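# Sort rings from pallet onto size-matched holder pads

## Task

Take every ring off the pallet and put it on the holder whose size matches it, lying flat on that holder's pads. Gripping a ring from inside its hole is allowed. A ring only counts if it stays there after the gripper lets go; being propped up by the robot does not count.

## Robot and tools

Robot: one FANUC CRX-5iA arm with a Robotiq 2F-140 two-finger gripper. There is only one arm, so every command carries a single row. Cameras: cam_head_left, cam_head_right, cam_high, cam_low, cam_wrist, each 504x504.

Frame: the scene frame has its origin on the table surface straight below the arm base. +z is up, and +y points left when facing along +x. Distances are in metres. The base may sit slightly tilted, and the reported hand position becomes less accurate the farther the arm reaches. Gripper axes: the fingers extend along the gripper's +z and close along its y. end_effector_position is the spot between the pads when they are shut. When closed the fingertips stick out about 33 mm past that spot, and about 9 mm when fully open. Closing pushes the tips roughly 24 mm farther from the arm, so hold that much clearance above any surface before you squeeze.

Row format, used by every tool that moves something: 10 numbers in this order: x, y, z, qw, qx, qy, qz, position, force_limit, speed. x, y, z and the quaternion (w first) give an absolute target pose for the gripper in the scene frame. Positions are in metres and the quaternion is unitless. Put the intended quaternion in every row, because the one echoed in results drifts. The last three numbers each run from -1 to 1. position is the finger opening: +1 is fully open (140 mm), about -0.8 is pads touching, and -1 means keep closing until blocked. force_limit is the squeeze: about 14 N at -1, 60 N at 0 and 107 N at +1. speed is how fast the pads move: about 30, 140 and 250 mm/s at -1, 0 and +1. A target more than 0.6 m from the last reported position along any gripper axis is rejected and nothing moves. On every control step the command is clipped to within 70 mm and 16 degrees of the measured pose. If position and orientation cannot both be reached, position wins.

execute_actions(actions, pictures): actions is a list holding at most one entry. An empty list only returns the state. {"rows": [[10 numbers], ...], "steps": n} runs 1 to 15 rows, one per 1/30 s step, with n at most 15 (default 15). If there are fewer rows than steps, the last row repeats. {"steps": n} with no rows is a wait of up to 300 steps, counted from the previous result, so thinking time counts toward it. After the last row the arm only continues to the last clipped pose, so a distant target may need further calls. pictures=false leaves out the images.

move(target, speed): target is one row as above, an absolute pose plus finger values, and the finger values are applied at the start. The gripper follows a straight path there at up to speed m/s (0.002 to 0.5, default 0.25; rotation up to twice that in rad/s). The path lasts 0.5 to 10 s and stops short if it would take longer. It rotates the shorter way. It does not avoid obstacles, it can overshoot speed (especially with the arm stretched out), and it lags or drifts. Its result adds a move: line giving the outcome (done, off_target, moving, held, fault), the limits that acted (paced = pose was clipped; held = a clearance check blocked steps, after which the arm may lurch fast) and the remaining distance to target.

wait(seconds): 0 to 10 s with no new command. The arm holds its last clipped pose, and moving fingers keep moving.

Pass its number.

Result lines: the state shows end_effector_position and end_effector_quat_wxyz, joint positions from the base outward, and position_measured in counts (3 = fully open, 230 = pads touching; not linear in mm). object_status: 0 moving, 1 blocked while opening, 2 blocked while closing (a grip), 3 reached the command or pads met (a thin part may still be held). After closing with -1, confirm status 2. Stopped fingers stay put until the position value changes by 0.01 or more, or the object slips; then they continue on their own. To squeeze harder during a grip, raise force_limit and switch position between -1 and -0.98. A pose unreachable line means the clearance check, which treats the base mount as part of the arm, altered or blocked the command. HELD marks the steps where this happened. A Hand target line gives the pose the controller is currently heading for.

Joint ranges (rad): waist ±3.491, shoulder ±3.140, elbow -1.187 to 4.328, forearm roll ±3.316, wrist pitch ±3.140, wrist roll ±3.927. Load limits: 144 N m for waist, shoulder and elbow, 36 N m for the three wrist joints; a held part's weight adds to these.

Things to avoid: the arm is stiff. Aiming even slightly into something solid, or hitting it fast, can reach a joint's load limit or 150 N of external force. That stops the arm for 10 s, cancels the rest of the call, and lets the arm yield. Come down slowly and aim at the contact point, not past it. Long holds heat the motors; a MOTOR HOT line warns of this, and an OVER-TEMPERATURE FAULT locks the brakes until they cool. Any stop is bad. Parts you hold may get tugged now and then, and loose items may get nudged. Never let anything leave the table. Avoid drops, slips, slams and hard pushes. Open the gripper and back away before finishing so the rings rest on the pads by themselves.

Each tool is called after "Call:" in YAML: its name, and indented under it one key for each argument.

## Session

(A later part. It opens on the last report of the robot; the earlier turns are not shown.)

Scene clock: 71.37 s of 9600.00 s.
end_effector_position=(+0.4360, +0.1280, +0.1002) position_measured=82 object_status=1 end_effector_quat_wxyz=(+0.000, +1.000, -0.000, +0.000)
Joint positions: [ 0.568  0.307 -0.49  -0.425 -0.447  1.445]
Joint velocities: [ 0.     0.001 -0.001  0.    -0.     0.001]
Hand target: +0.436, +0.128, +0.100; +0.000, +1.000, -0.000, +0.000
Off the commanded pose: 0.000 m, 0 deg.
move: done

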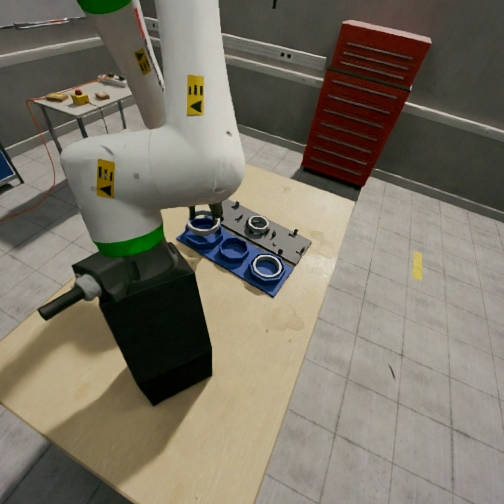

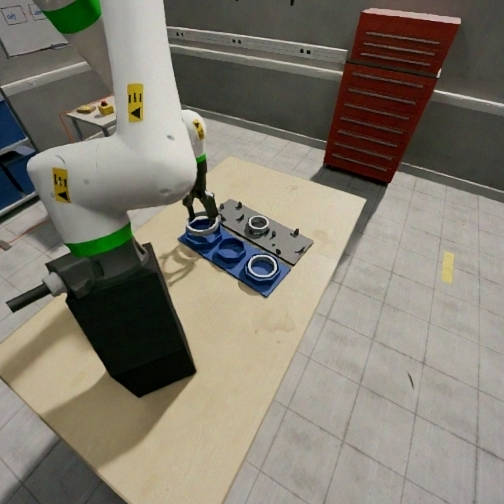

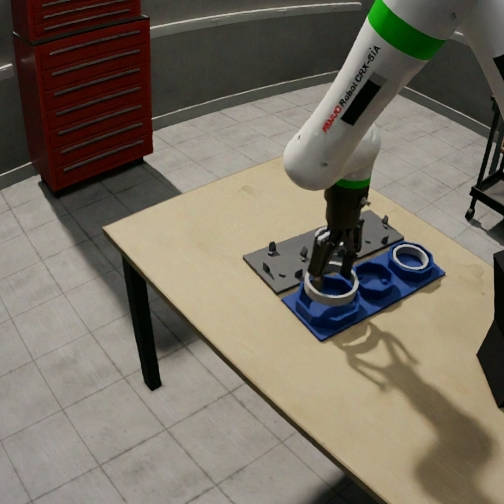

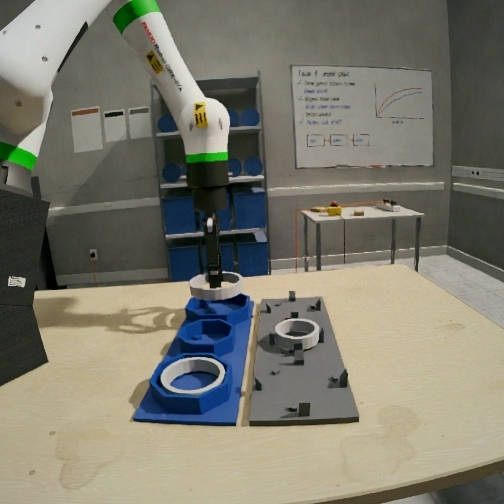

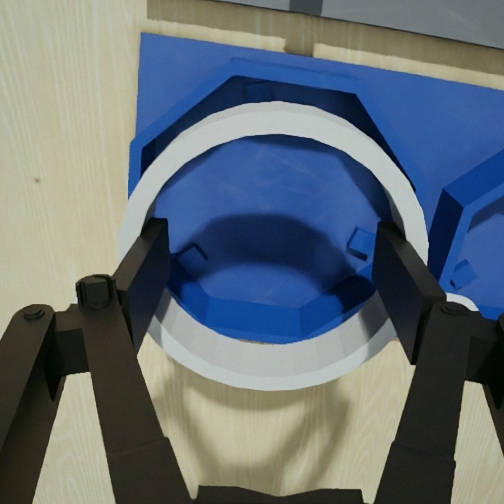

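Call:
move:
  target: [0.574,-0.192,0.10,0,1,0,0,1,0.3,-0.7]
  speed: 0.2

Call:
move:
  target: [0.574,-0.192,0.068,0,1,0,0,1,0.3,-0.7]
  speed: 0.05

Call:
zoom_image:
  camera: "cam_low"
  region: [230,290,370,430]

Scene clock: 77.73 s of 9600.00 s.
end_effector_position=(+0.5727, -0.1941, +0.1006) position_measured=82 object_status=1 end_effector_quat_wxyz=(+0.001, +1.000, +0.000, -0.001)
Joint positions: [-0.131  0.771  0.095 -0.52  -0.803  2.138]
Joint velocities: [-0.001  0.002  0.001 -0.     0.001 -0.   ]
Hand target: +0.573, -0.194, +0.101; +0.001, +1.000, -0.000, -0.001
Off the commanded pose: 0.003 m, 0 deg.
After step 90, 1.27 s passed at rest.
move: done

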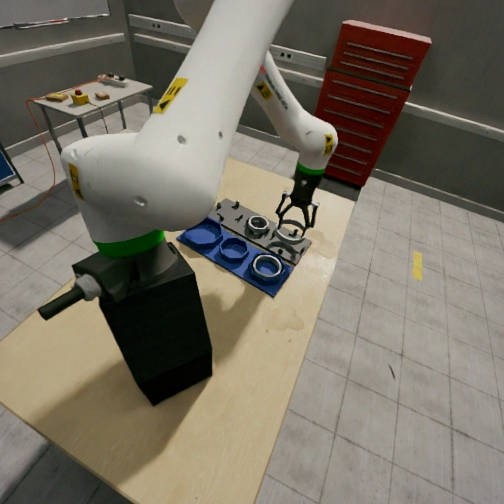

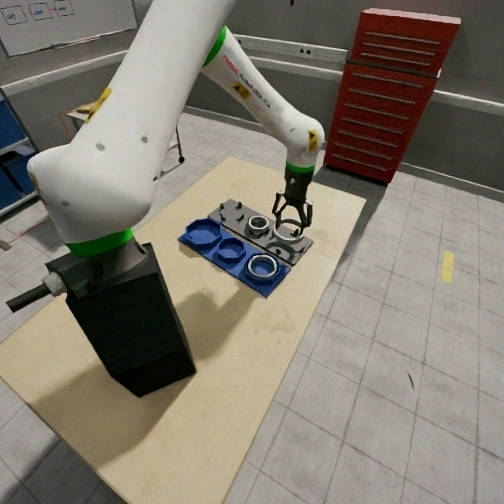

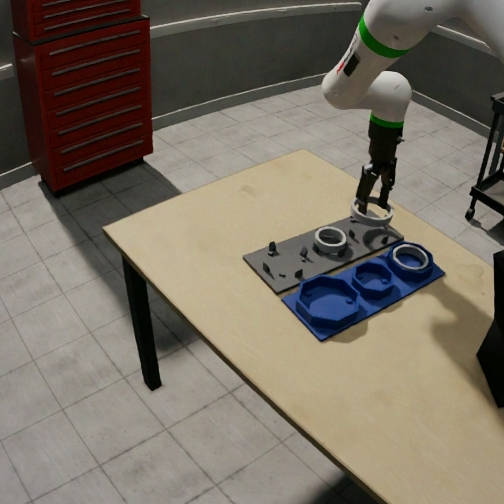

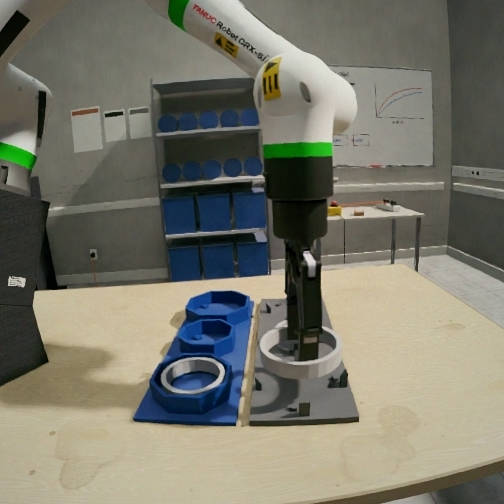

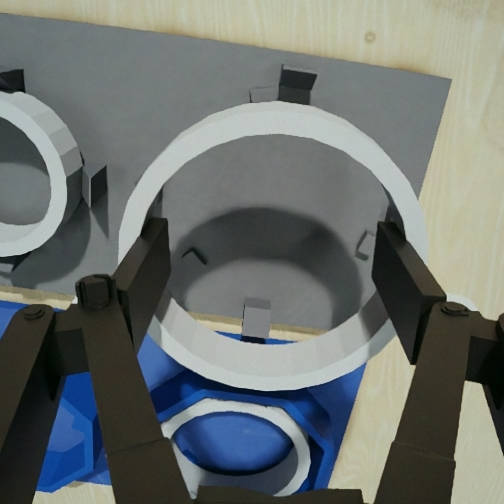

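Scene clock: 78.67 s of 9600.00 s.
end_effector_position=(+0.5741, -0.1920, +0.0680) position_measured=82 object_status=1 end_effector_quat_wxyz=(-0.000, +1.000, +0.000, +0.000)
Joint positions: [-0.111  0.829  0.118 -0.542 -0.766  2.148]
Joint velocities: [-0.     0.001 -0.     0.     0.001  0.001]
Hand target: +0.574, -0.192, +0.068; -0.000, +1.000, +0.000, +0.000
Off the commanded pose: 0.000 m, 0 deg.
move: done

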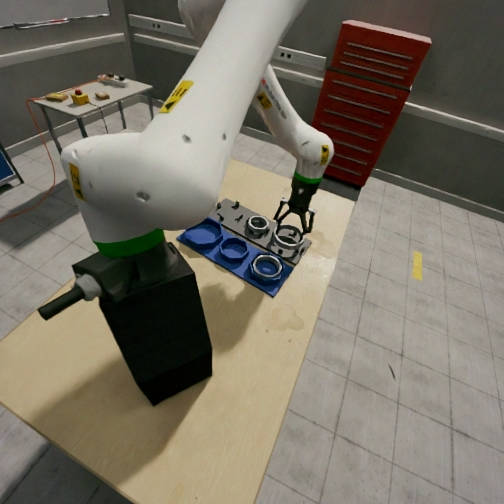

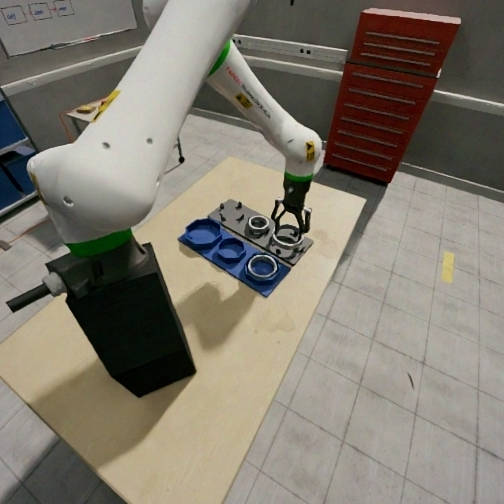

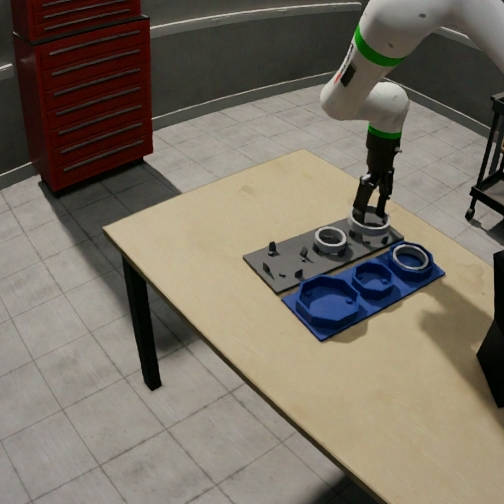

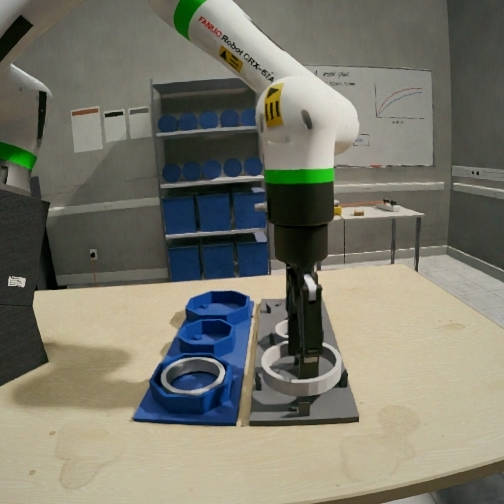

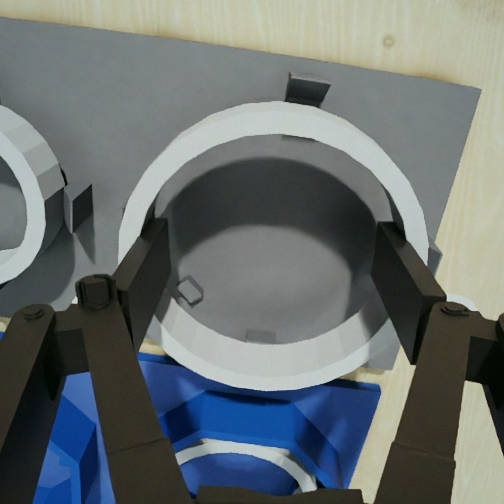

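Region (230, 290, 370, 430) of cam_low's 504x504 image, scaled by 3.600, with more detail than that image has.

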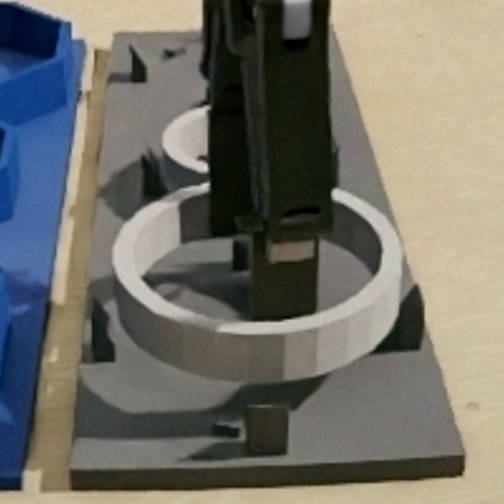

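Call:
move:
  target: [0.574,-0.197,0.062,0,1,0,0,1,0.3,-0.7]
  speed: 0.02

Scene clock: 82.30 s of 9600.00 s.
end_effector_position=(+0.5740, -0.1970, +0.0620) position_measured=82 object_status=1 end_effector_quat_wxyz=(+0.000, +1.000, +0.000, -0.000)
Joint positions: [-0.116  0.846  0.13  -0.545 -0.762  2.157]
Joint velocities: [-0.     0.003 -0.001 -0.     0.001 -0.   ]
Hand target: +0.574, -0.197, +0.062; +0.000, +1.000, +0.000, -0.000
Off the commanded pose: 0.000 m, 0 deg.
move: done

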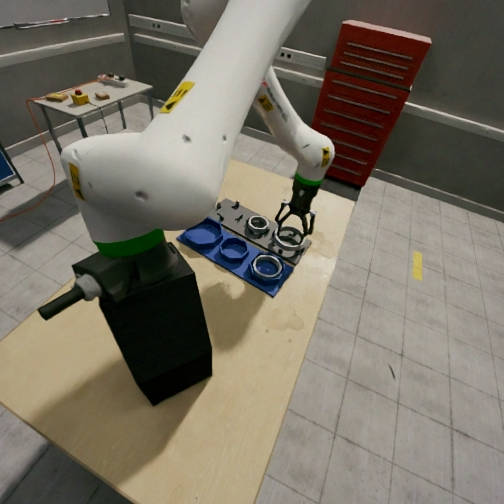

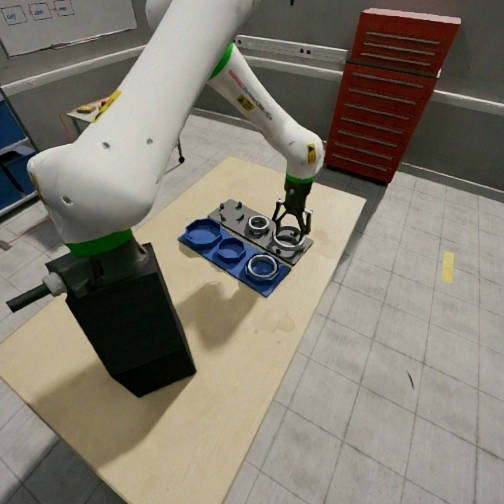

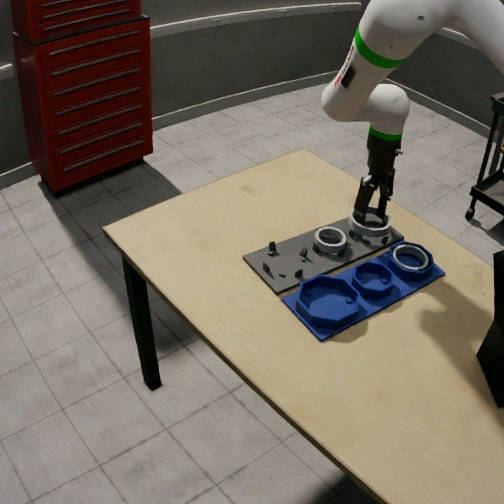

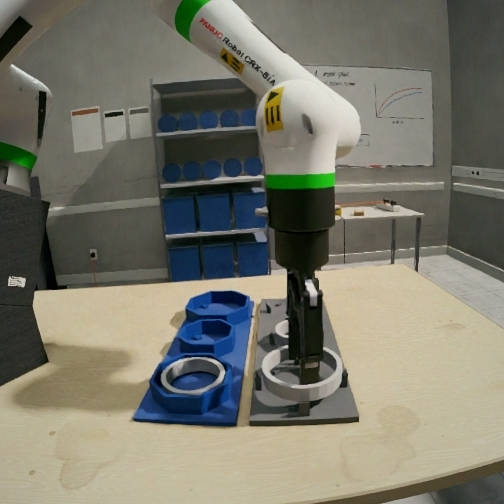

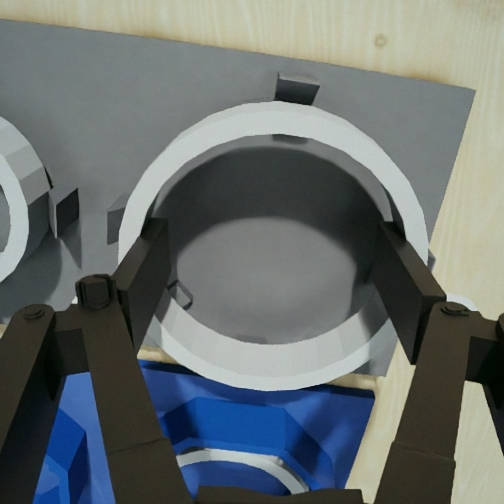

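Call:
move:
  target: [0.574,-0.196,0.048,0,1,0,0,1,0.3,-0.7]
  speed: 0.02

Call:
zoom_image:
  camera: "cam_low"
  region: [230,290,370,430]

Scene clock: 85.07 s of 9600.00 s.
end_effector_position=(+0.5740, -0.1960, +0.0480) position_measured=82 object_status=1 end_effector_quat_wxyz=(-0.000, +1.000, +0.000, +0.000)
Joint positions: [-0.107  0.871  0.139 -0.554 -0.746  2.16 ]
Joint velocities: [ 0.    -0.     0.001 -0.     0.    -0.001]
Hand target: +0.574, -0.196, +0.048; -0.000, +1.000, +0.000, +0.000
Off the commanded pose: 0.000 m, 0 deg.
move: done

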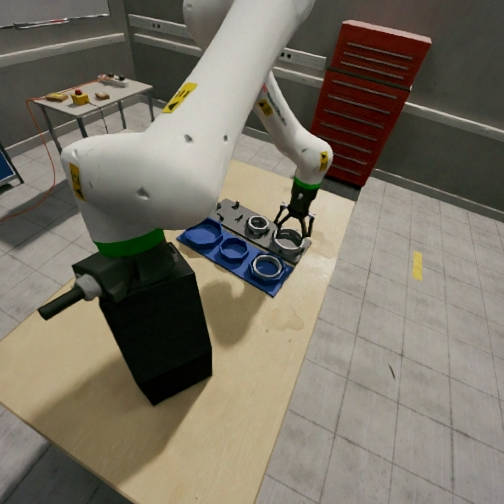

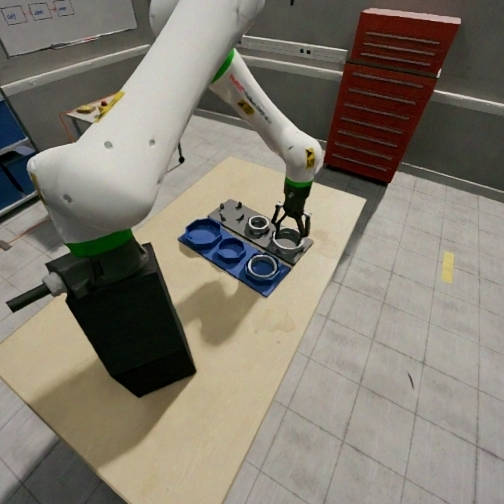

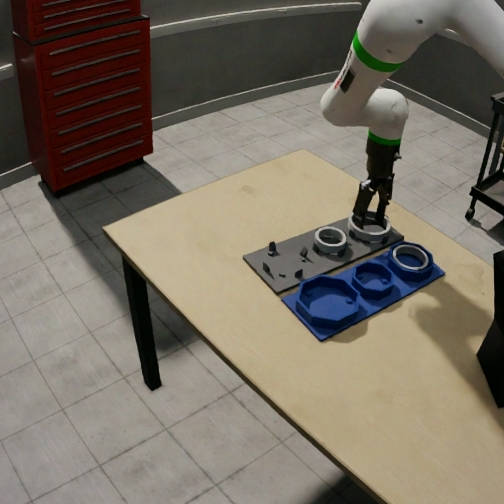

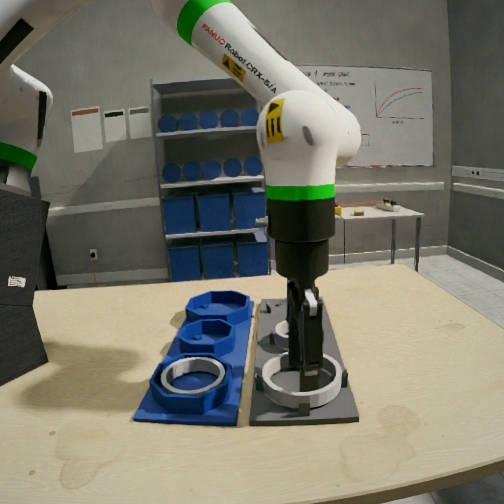

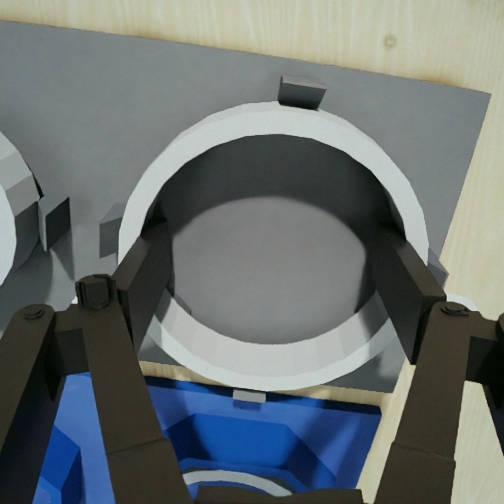

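Region (230, 290, 370, 430) of cam_low's 504x504 image, scaled by 3.600, with more detail than that image has.

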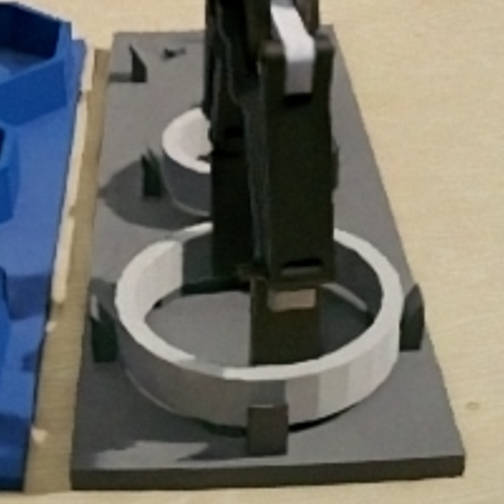

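Call:
move:
  target: [0.574,-0.196,0.044,0,1,0,0,1,0.3,-0.7]
  speed: 0.015

Call:
move:
  target: [0.574,-0.196,0.044,0,1,0,0,0.15,0,-0.5]

Call:
move:
  target: [0.574,-0.196,0.095,0,1,0,0,0.15,0,0]
  speed: 0.15

Call:
move:
  target: [0.393,-0.171,0.09,0,1,0,0,-0.15,0,0]
  speed: 0.2

Scene clock: 88.40 s of 9600.00 s.
end_effector_position=(+0.5741, -0.1960, +0.0440) position_measured=82 object_status=1 end_effector_quat_wxyz=(+0.000, +1.000, +0.000, +0.000)
Joint positions: [-0.104  0.879  0.143 -0.556 -0.742  2.161]
Joint velocities: [ 0.    -0.     0.001 -0.    -0.001  0.   ]
Hand target: +0.574, -0.196, +0.044; -0.000, +1.000, +0.000, +0.000
Off the commanded pose: 0.000 m, 0 deg.
move: done

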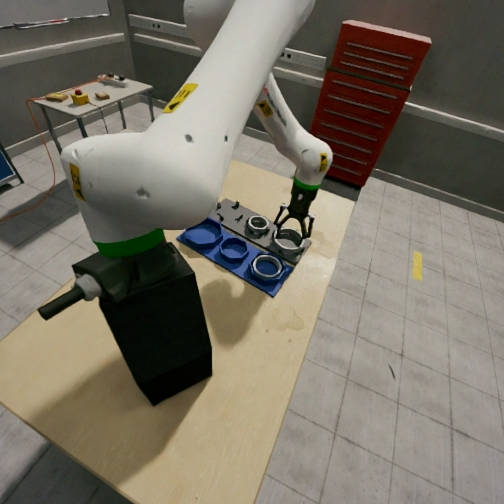

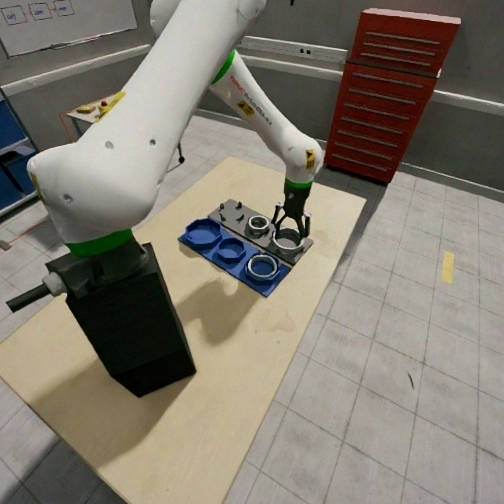

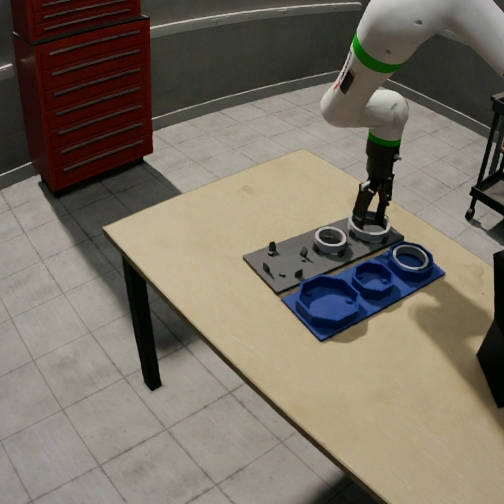

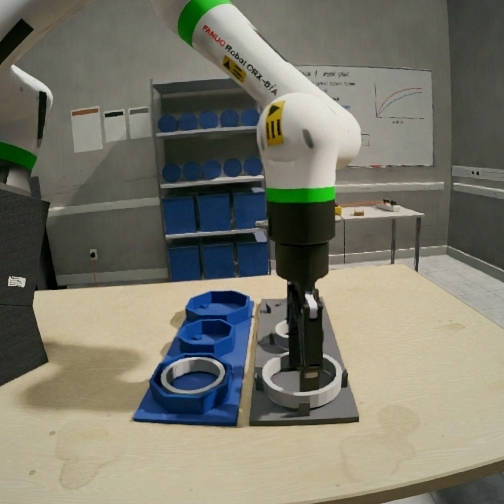

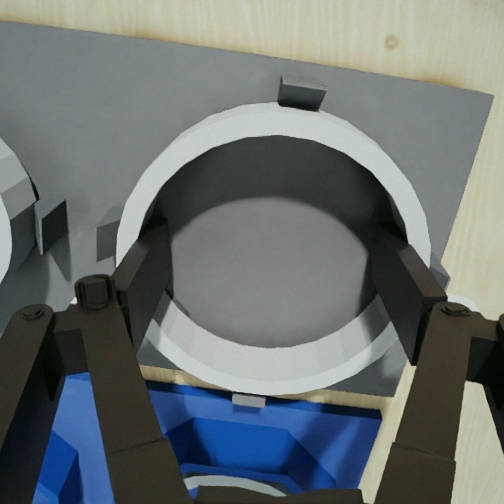

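Scene clock: 89.10 s of 9600.00 s.
end_effector_position=(+0.5740, -0.1960, +0.0440) position_measured=110 object_status=3 end_effector_quat_wxyz=(-0.000, +1.000, +0.000, +0.000)
Joint positions: [-0.104  0.879  0.143 -0.556 -0.742  2.161]
Joint velocities: [-0.    -0.002  0.    -0.    -0.001  0.   ]
Hand target: +0.574, -0.196, +0.044; -0.000, +1.000, +0.000, +0.000
Off the commanded pose: 0.000 m, 0 deg.
move: done

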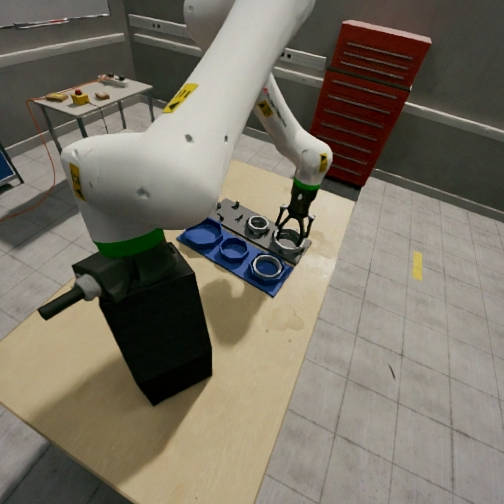

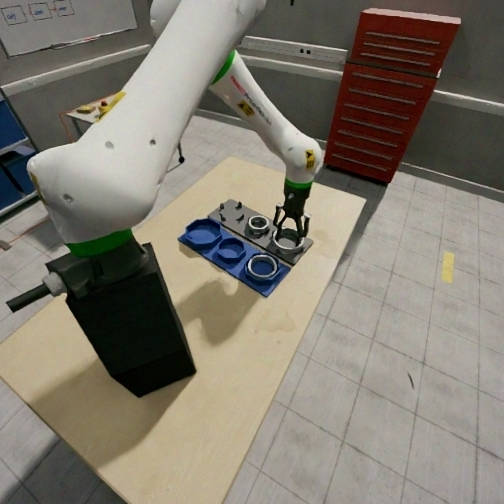

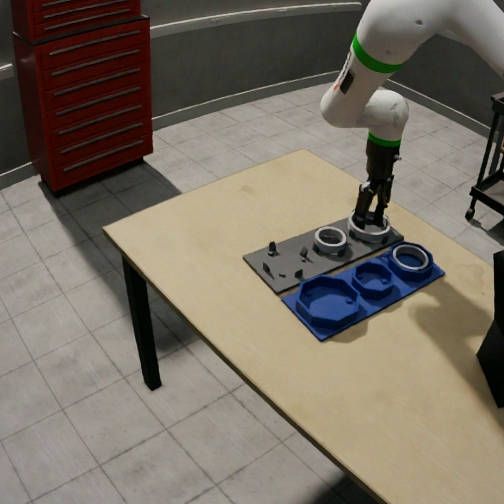

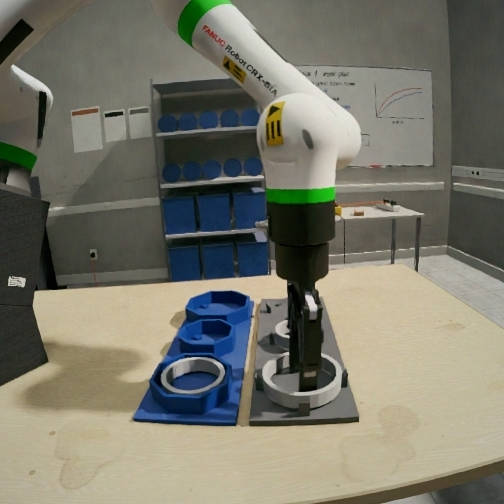

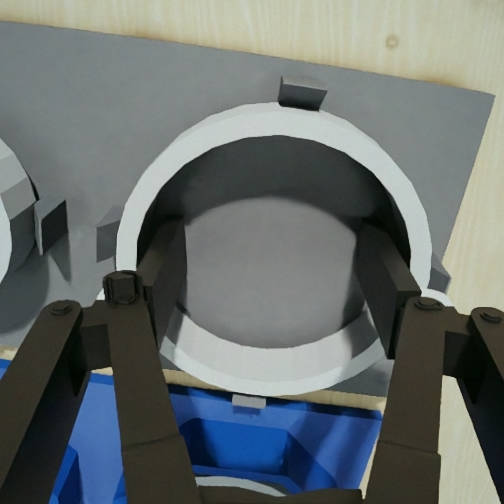

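Scene clock: 89.83 s of 9600.00 s.
end_effector_position=(+0.5739, -0.1960, +0.0950) position_measured=110 object_status=3 end_effector_quat_wxyz=(+0.000, +1.000, -0.000, -0.000)
Joint positions: [-0.132  0.785  0.106 -0.526 -0.801  2.145]
Joint velocities: [ 0.    -0.002  0.002 -0.    -0.001  0.   ]
Hand target: +0.574, -0.196, +0.095; +0.000, +1.000, -0.000, -0.000
Off the commanded pose: 0.000 m, 0 deg.
move: done

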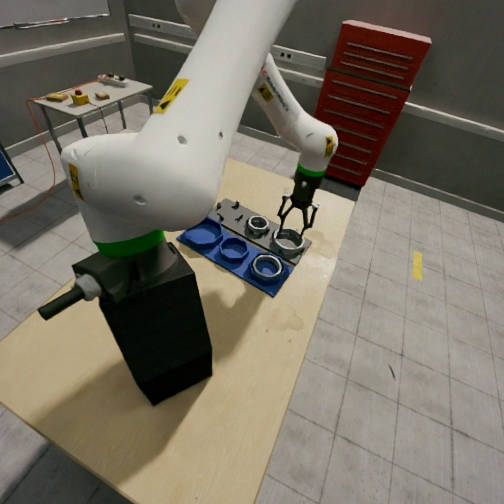

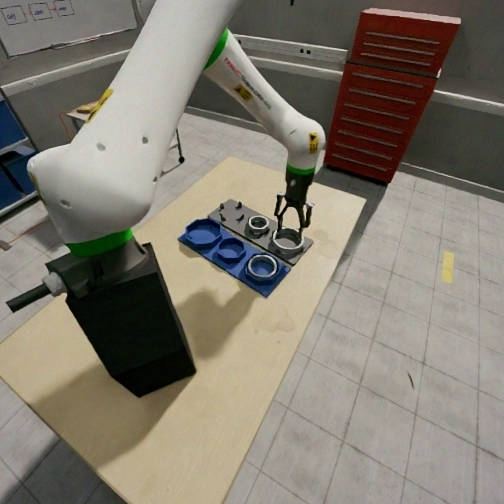

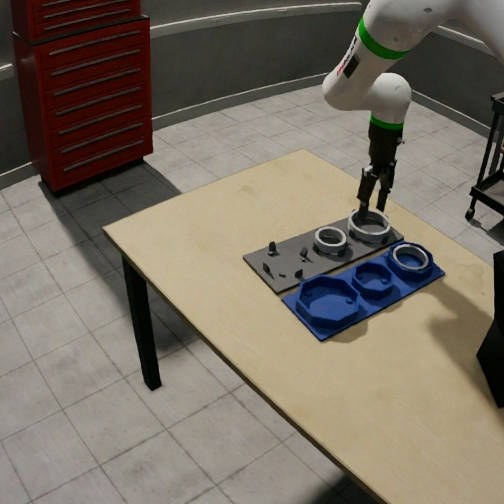

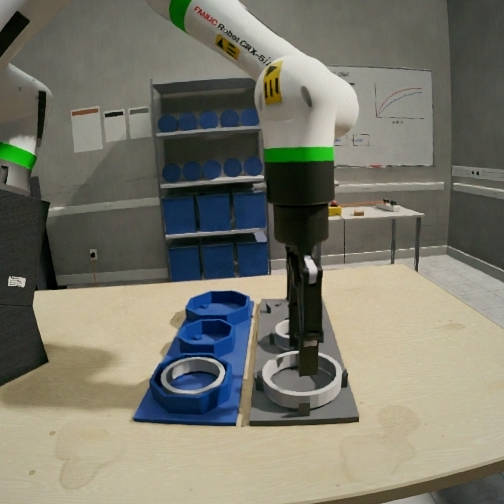

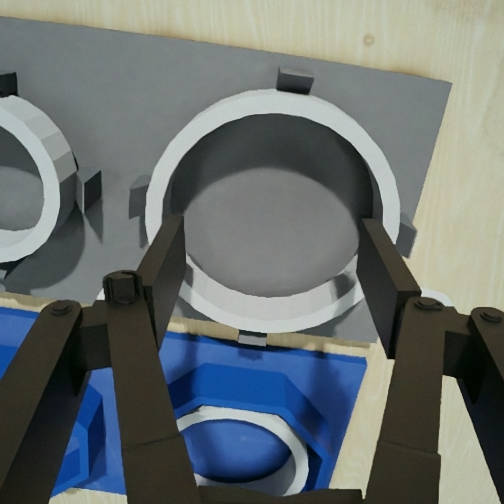

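Scene clock: 91.10 s of 9600.00 s.
end_effector_position=(+0.3931, -0.1708, +0.0896) position_measured=148 object_status=3 end_effector_quat_wxyz=(-0.000, +1.000, +0.000, -0.000)
Joint positions: [-0.186  0.618 -0.349 -0.726 -0.588  2.455]
Joint velocities: [-0.     0.    -0.001 -0.001 -0.    -0.001]
Hand target: +0.393, -0.171, +0.090; -0.000, +1.000, +0.000, -0.000
Off the commanded pose: 0.000 m, 0 deg.
move: done

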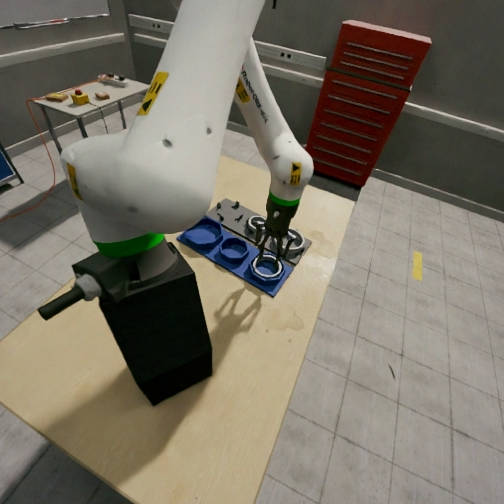

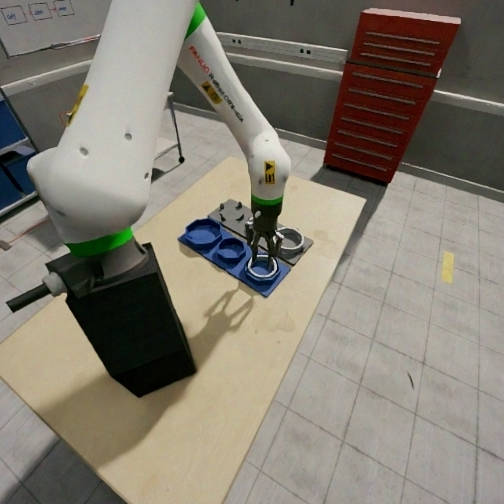

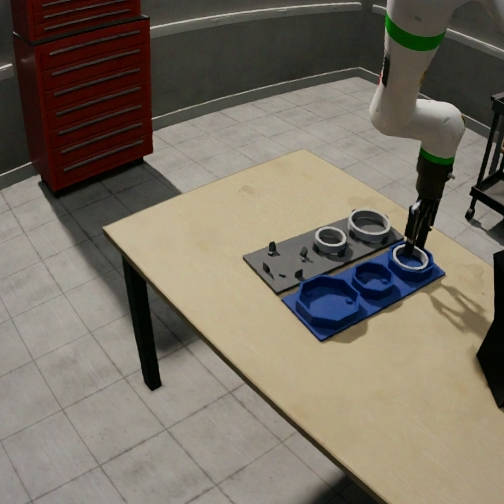

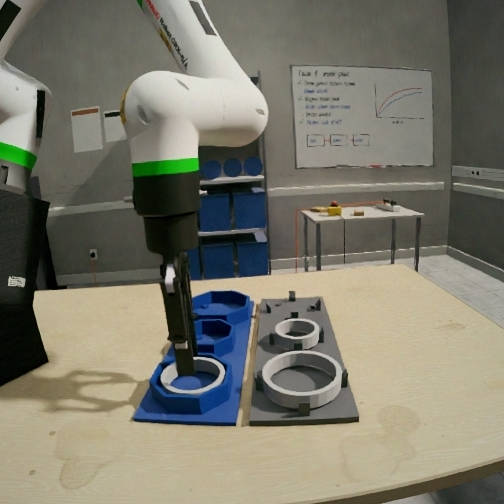

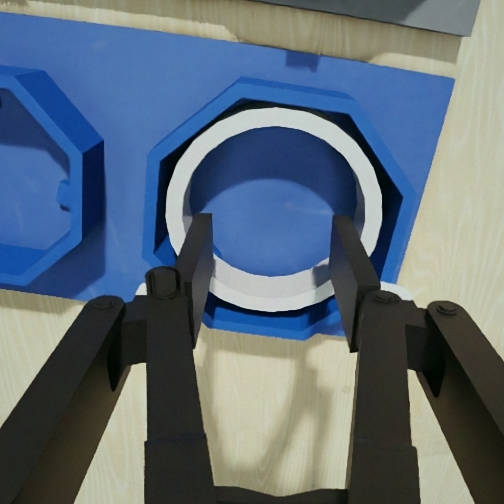

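Call:
move:
  target: [0.396,-0.172,0.046,0,1,0,0,-0.15,0,0]
  speed: 0.06

Call:
move:
  target: [0.396,-0.172,0.046,0,1,0,0,1,0.3,-0.7]

Call:
move:
  target: [0.396,-0.172,0.105,0,1,0,0,1,0.3,-0.7]
  speed: 0.1

Scene clock: 94.83 s of 9600.00 s.
end_effector_position=(+0.3960, -0.1720, +0.0459) position_measured=148 object_status=3 end_effector_quat_wxyz=(-0.000, +1.000, +0.000, +0.000)
Joint positions: [-0.163  0.727 -0.296 -0.793 -0.539  2.51 ]
Joint velocities: [-0.     0.001 -0.001 -0.     0.001  0.001]
Hand target: +0.396, -0.172, +0.046; -0.000, +1.000, +0.000, -0.000
Off the commanded pose: 0.000 m, 0 deg.
move: done

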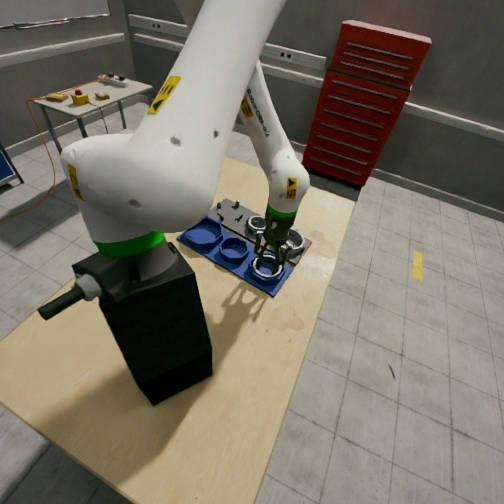

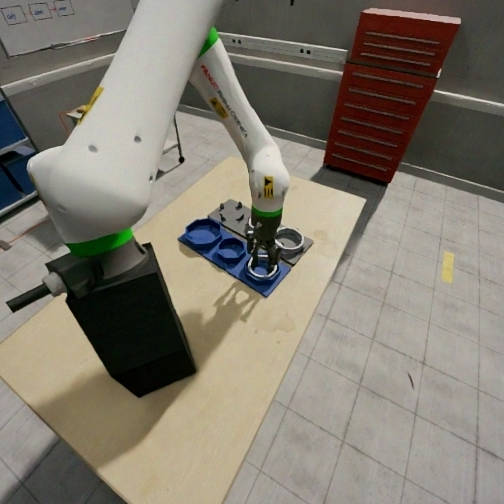

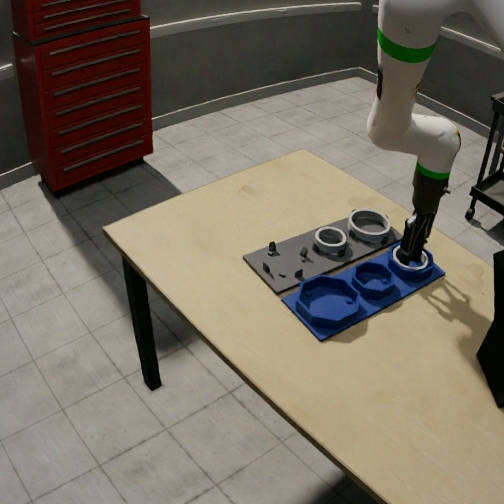

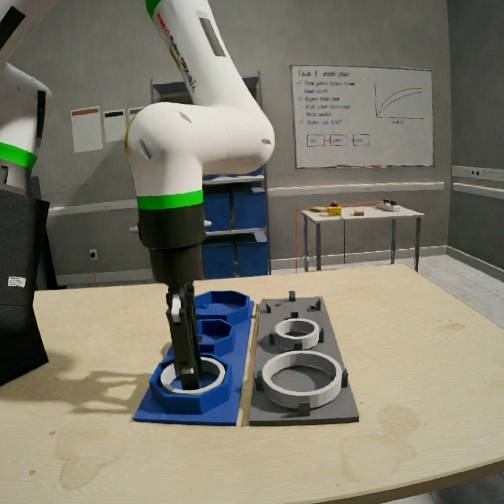

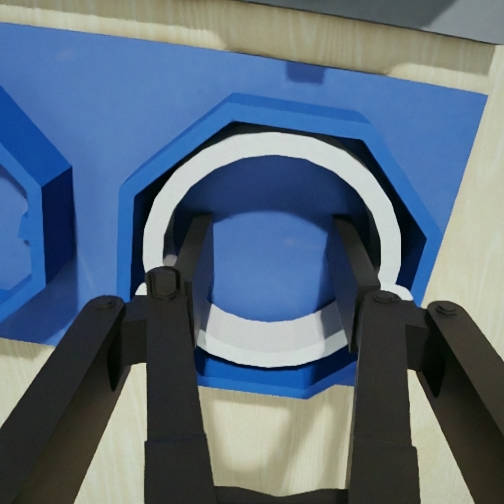

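Scene clock: 95.53 s of 9600.00 s.
end_effector_position=(+0.3960, -0.1720, +0.0460) position_measured=116 object_status=1 end_effector_quat_wxyz=(-0.000, +1.000, -0.000, +0.000)
Joint positions: [-0.163  0.727 -0.296 -0.793 -0.539  2.51 ]
Joint velocities: [-0.    -0.002 -0.002 -0.     0.002  0.001]
Hand target: +0.396, -0.172, +0.046; -0.000, +1.000, +0.000, +0.000
Off the commanded pose: 0.000 m, 0 deg.
move: done

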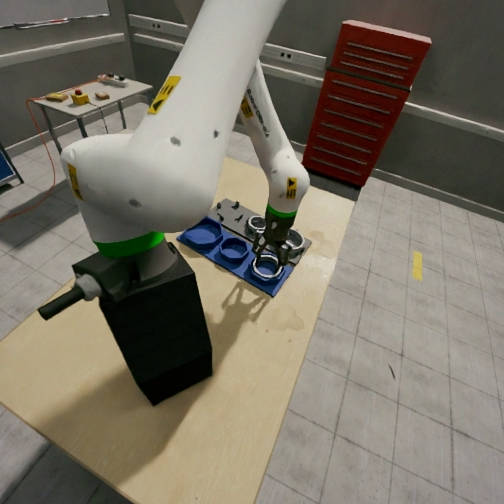

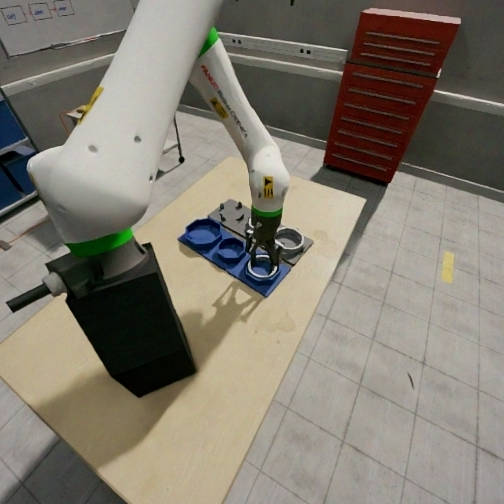

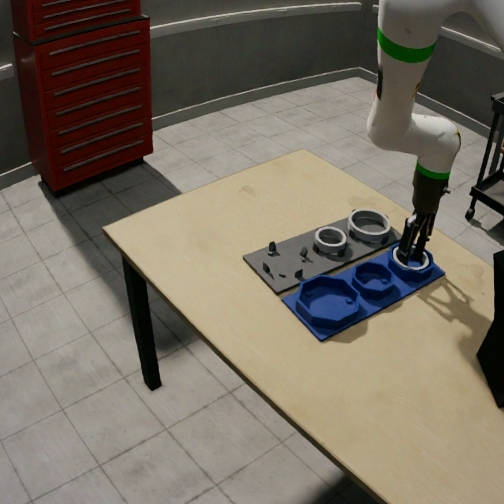

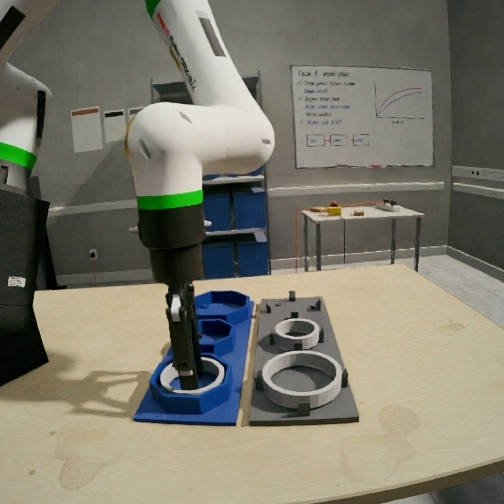

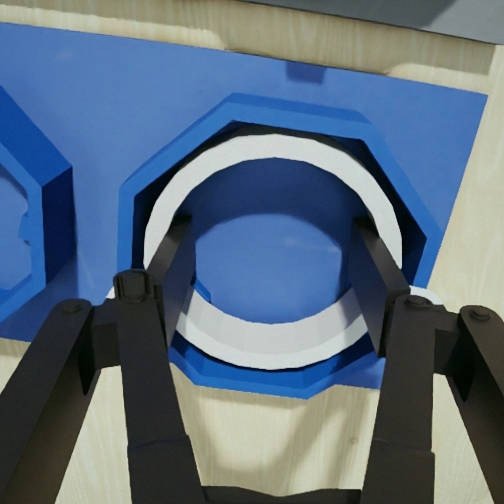

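Scene clock: 96.43 s of 9600.00 s.
end_effector_position=(+0.3960, -0.1720, +0.1051) position_measured=116 object_status=1 end_effector_quat_wxyz=(+0.000, +1.000, -0.000, -0.000)
Joint positions: [-0.195  0.584 -0.355 -0.699 -0.612  2.43 ]
Joint velocities: [0.    0.001 0.001 0.    0.001 0.001]
Hand target: +0.396, -0.172, +0.105; +0.000, +1.000, -0.000, +0.000
Off the commanded pose: 0.000 m, 0 deg.
move: done

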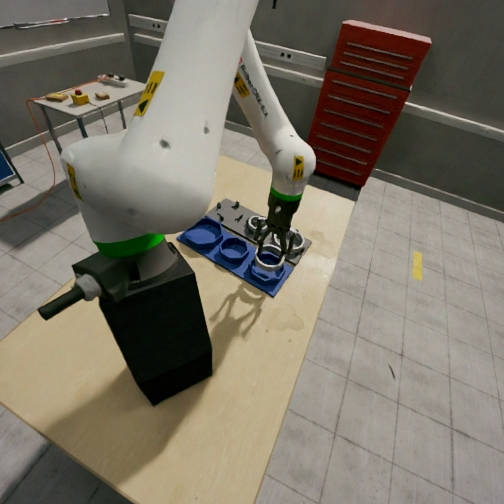

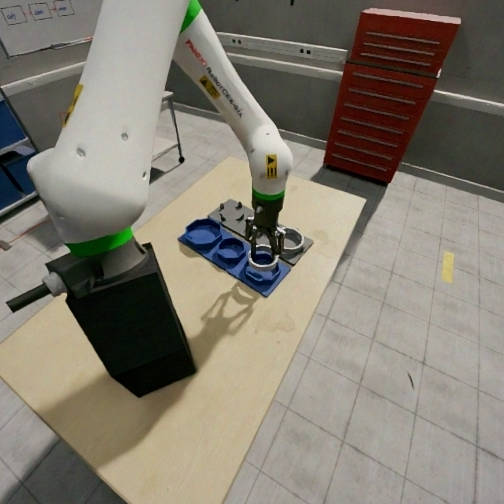

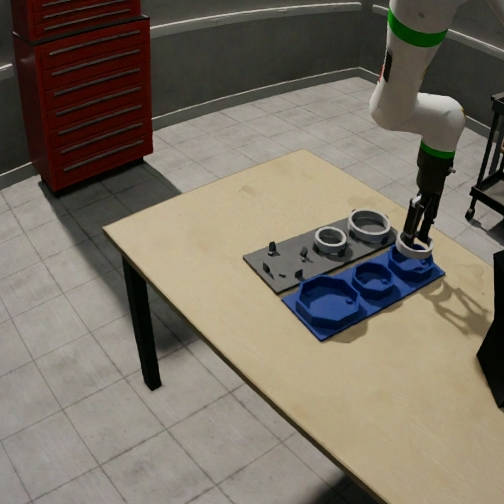

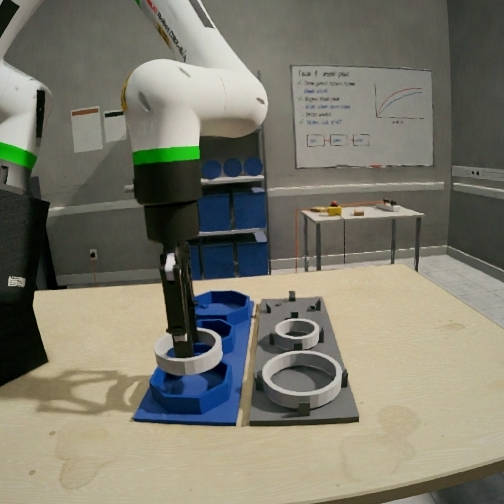

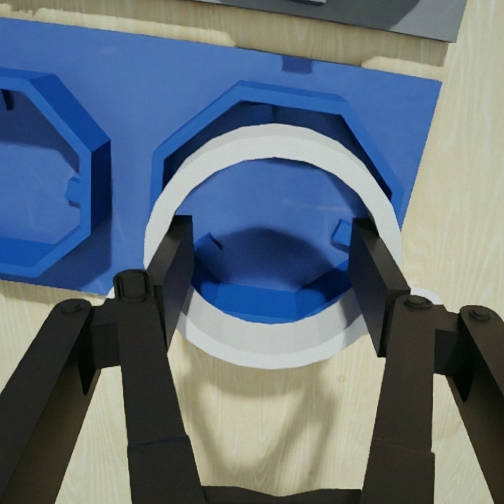

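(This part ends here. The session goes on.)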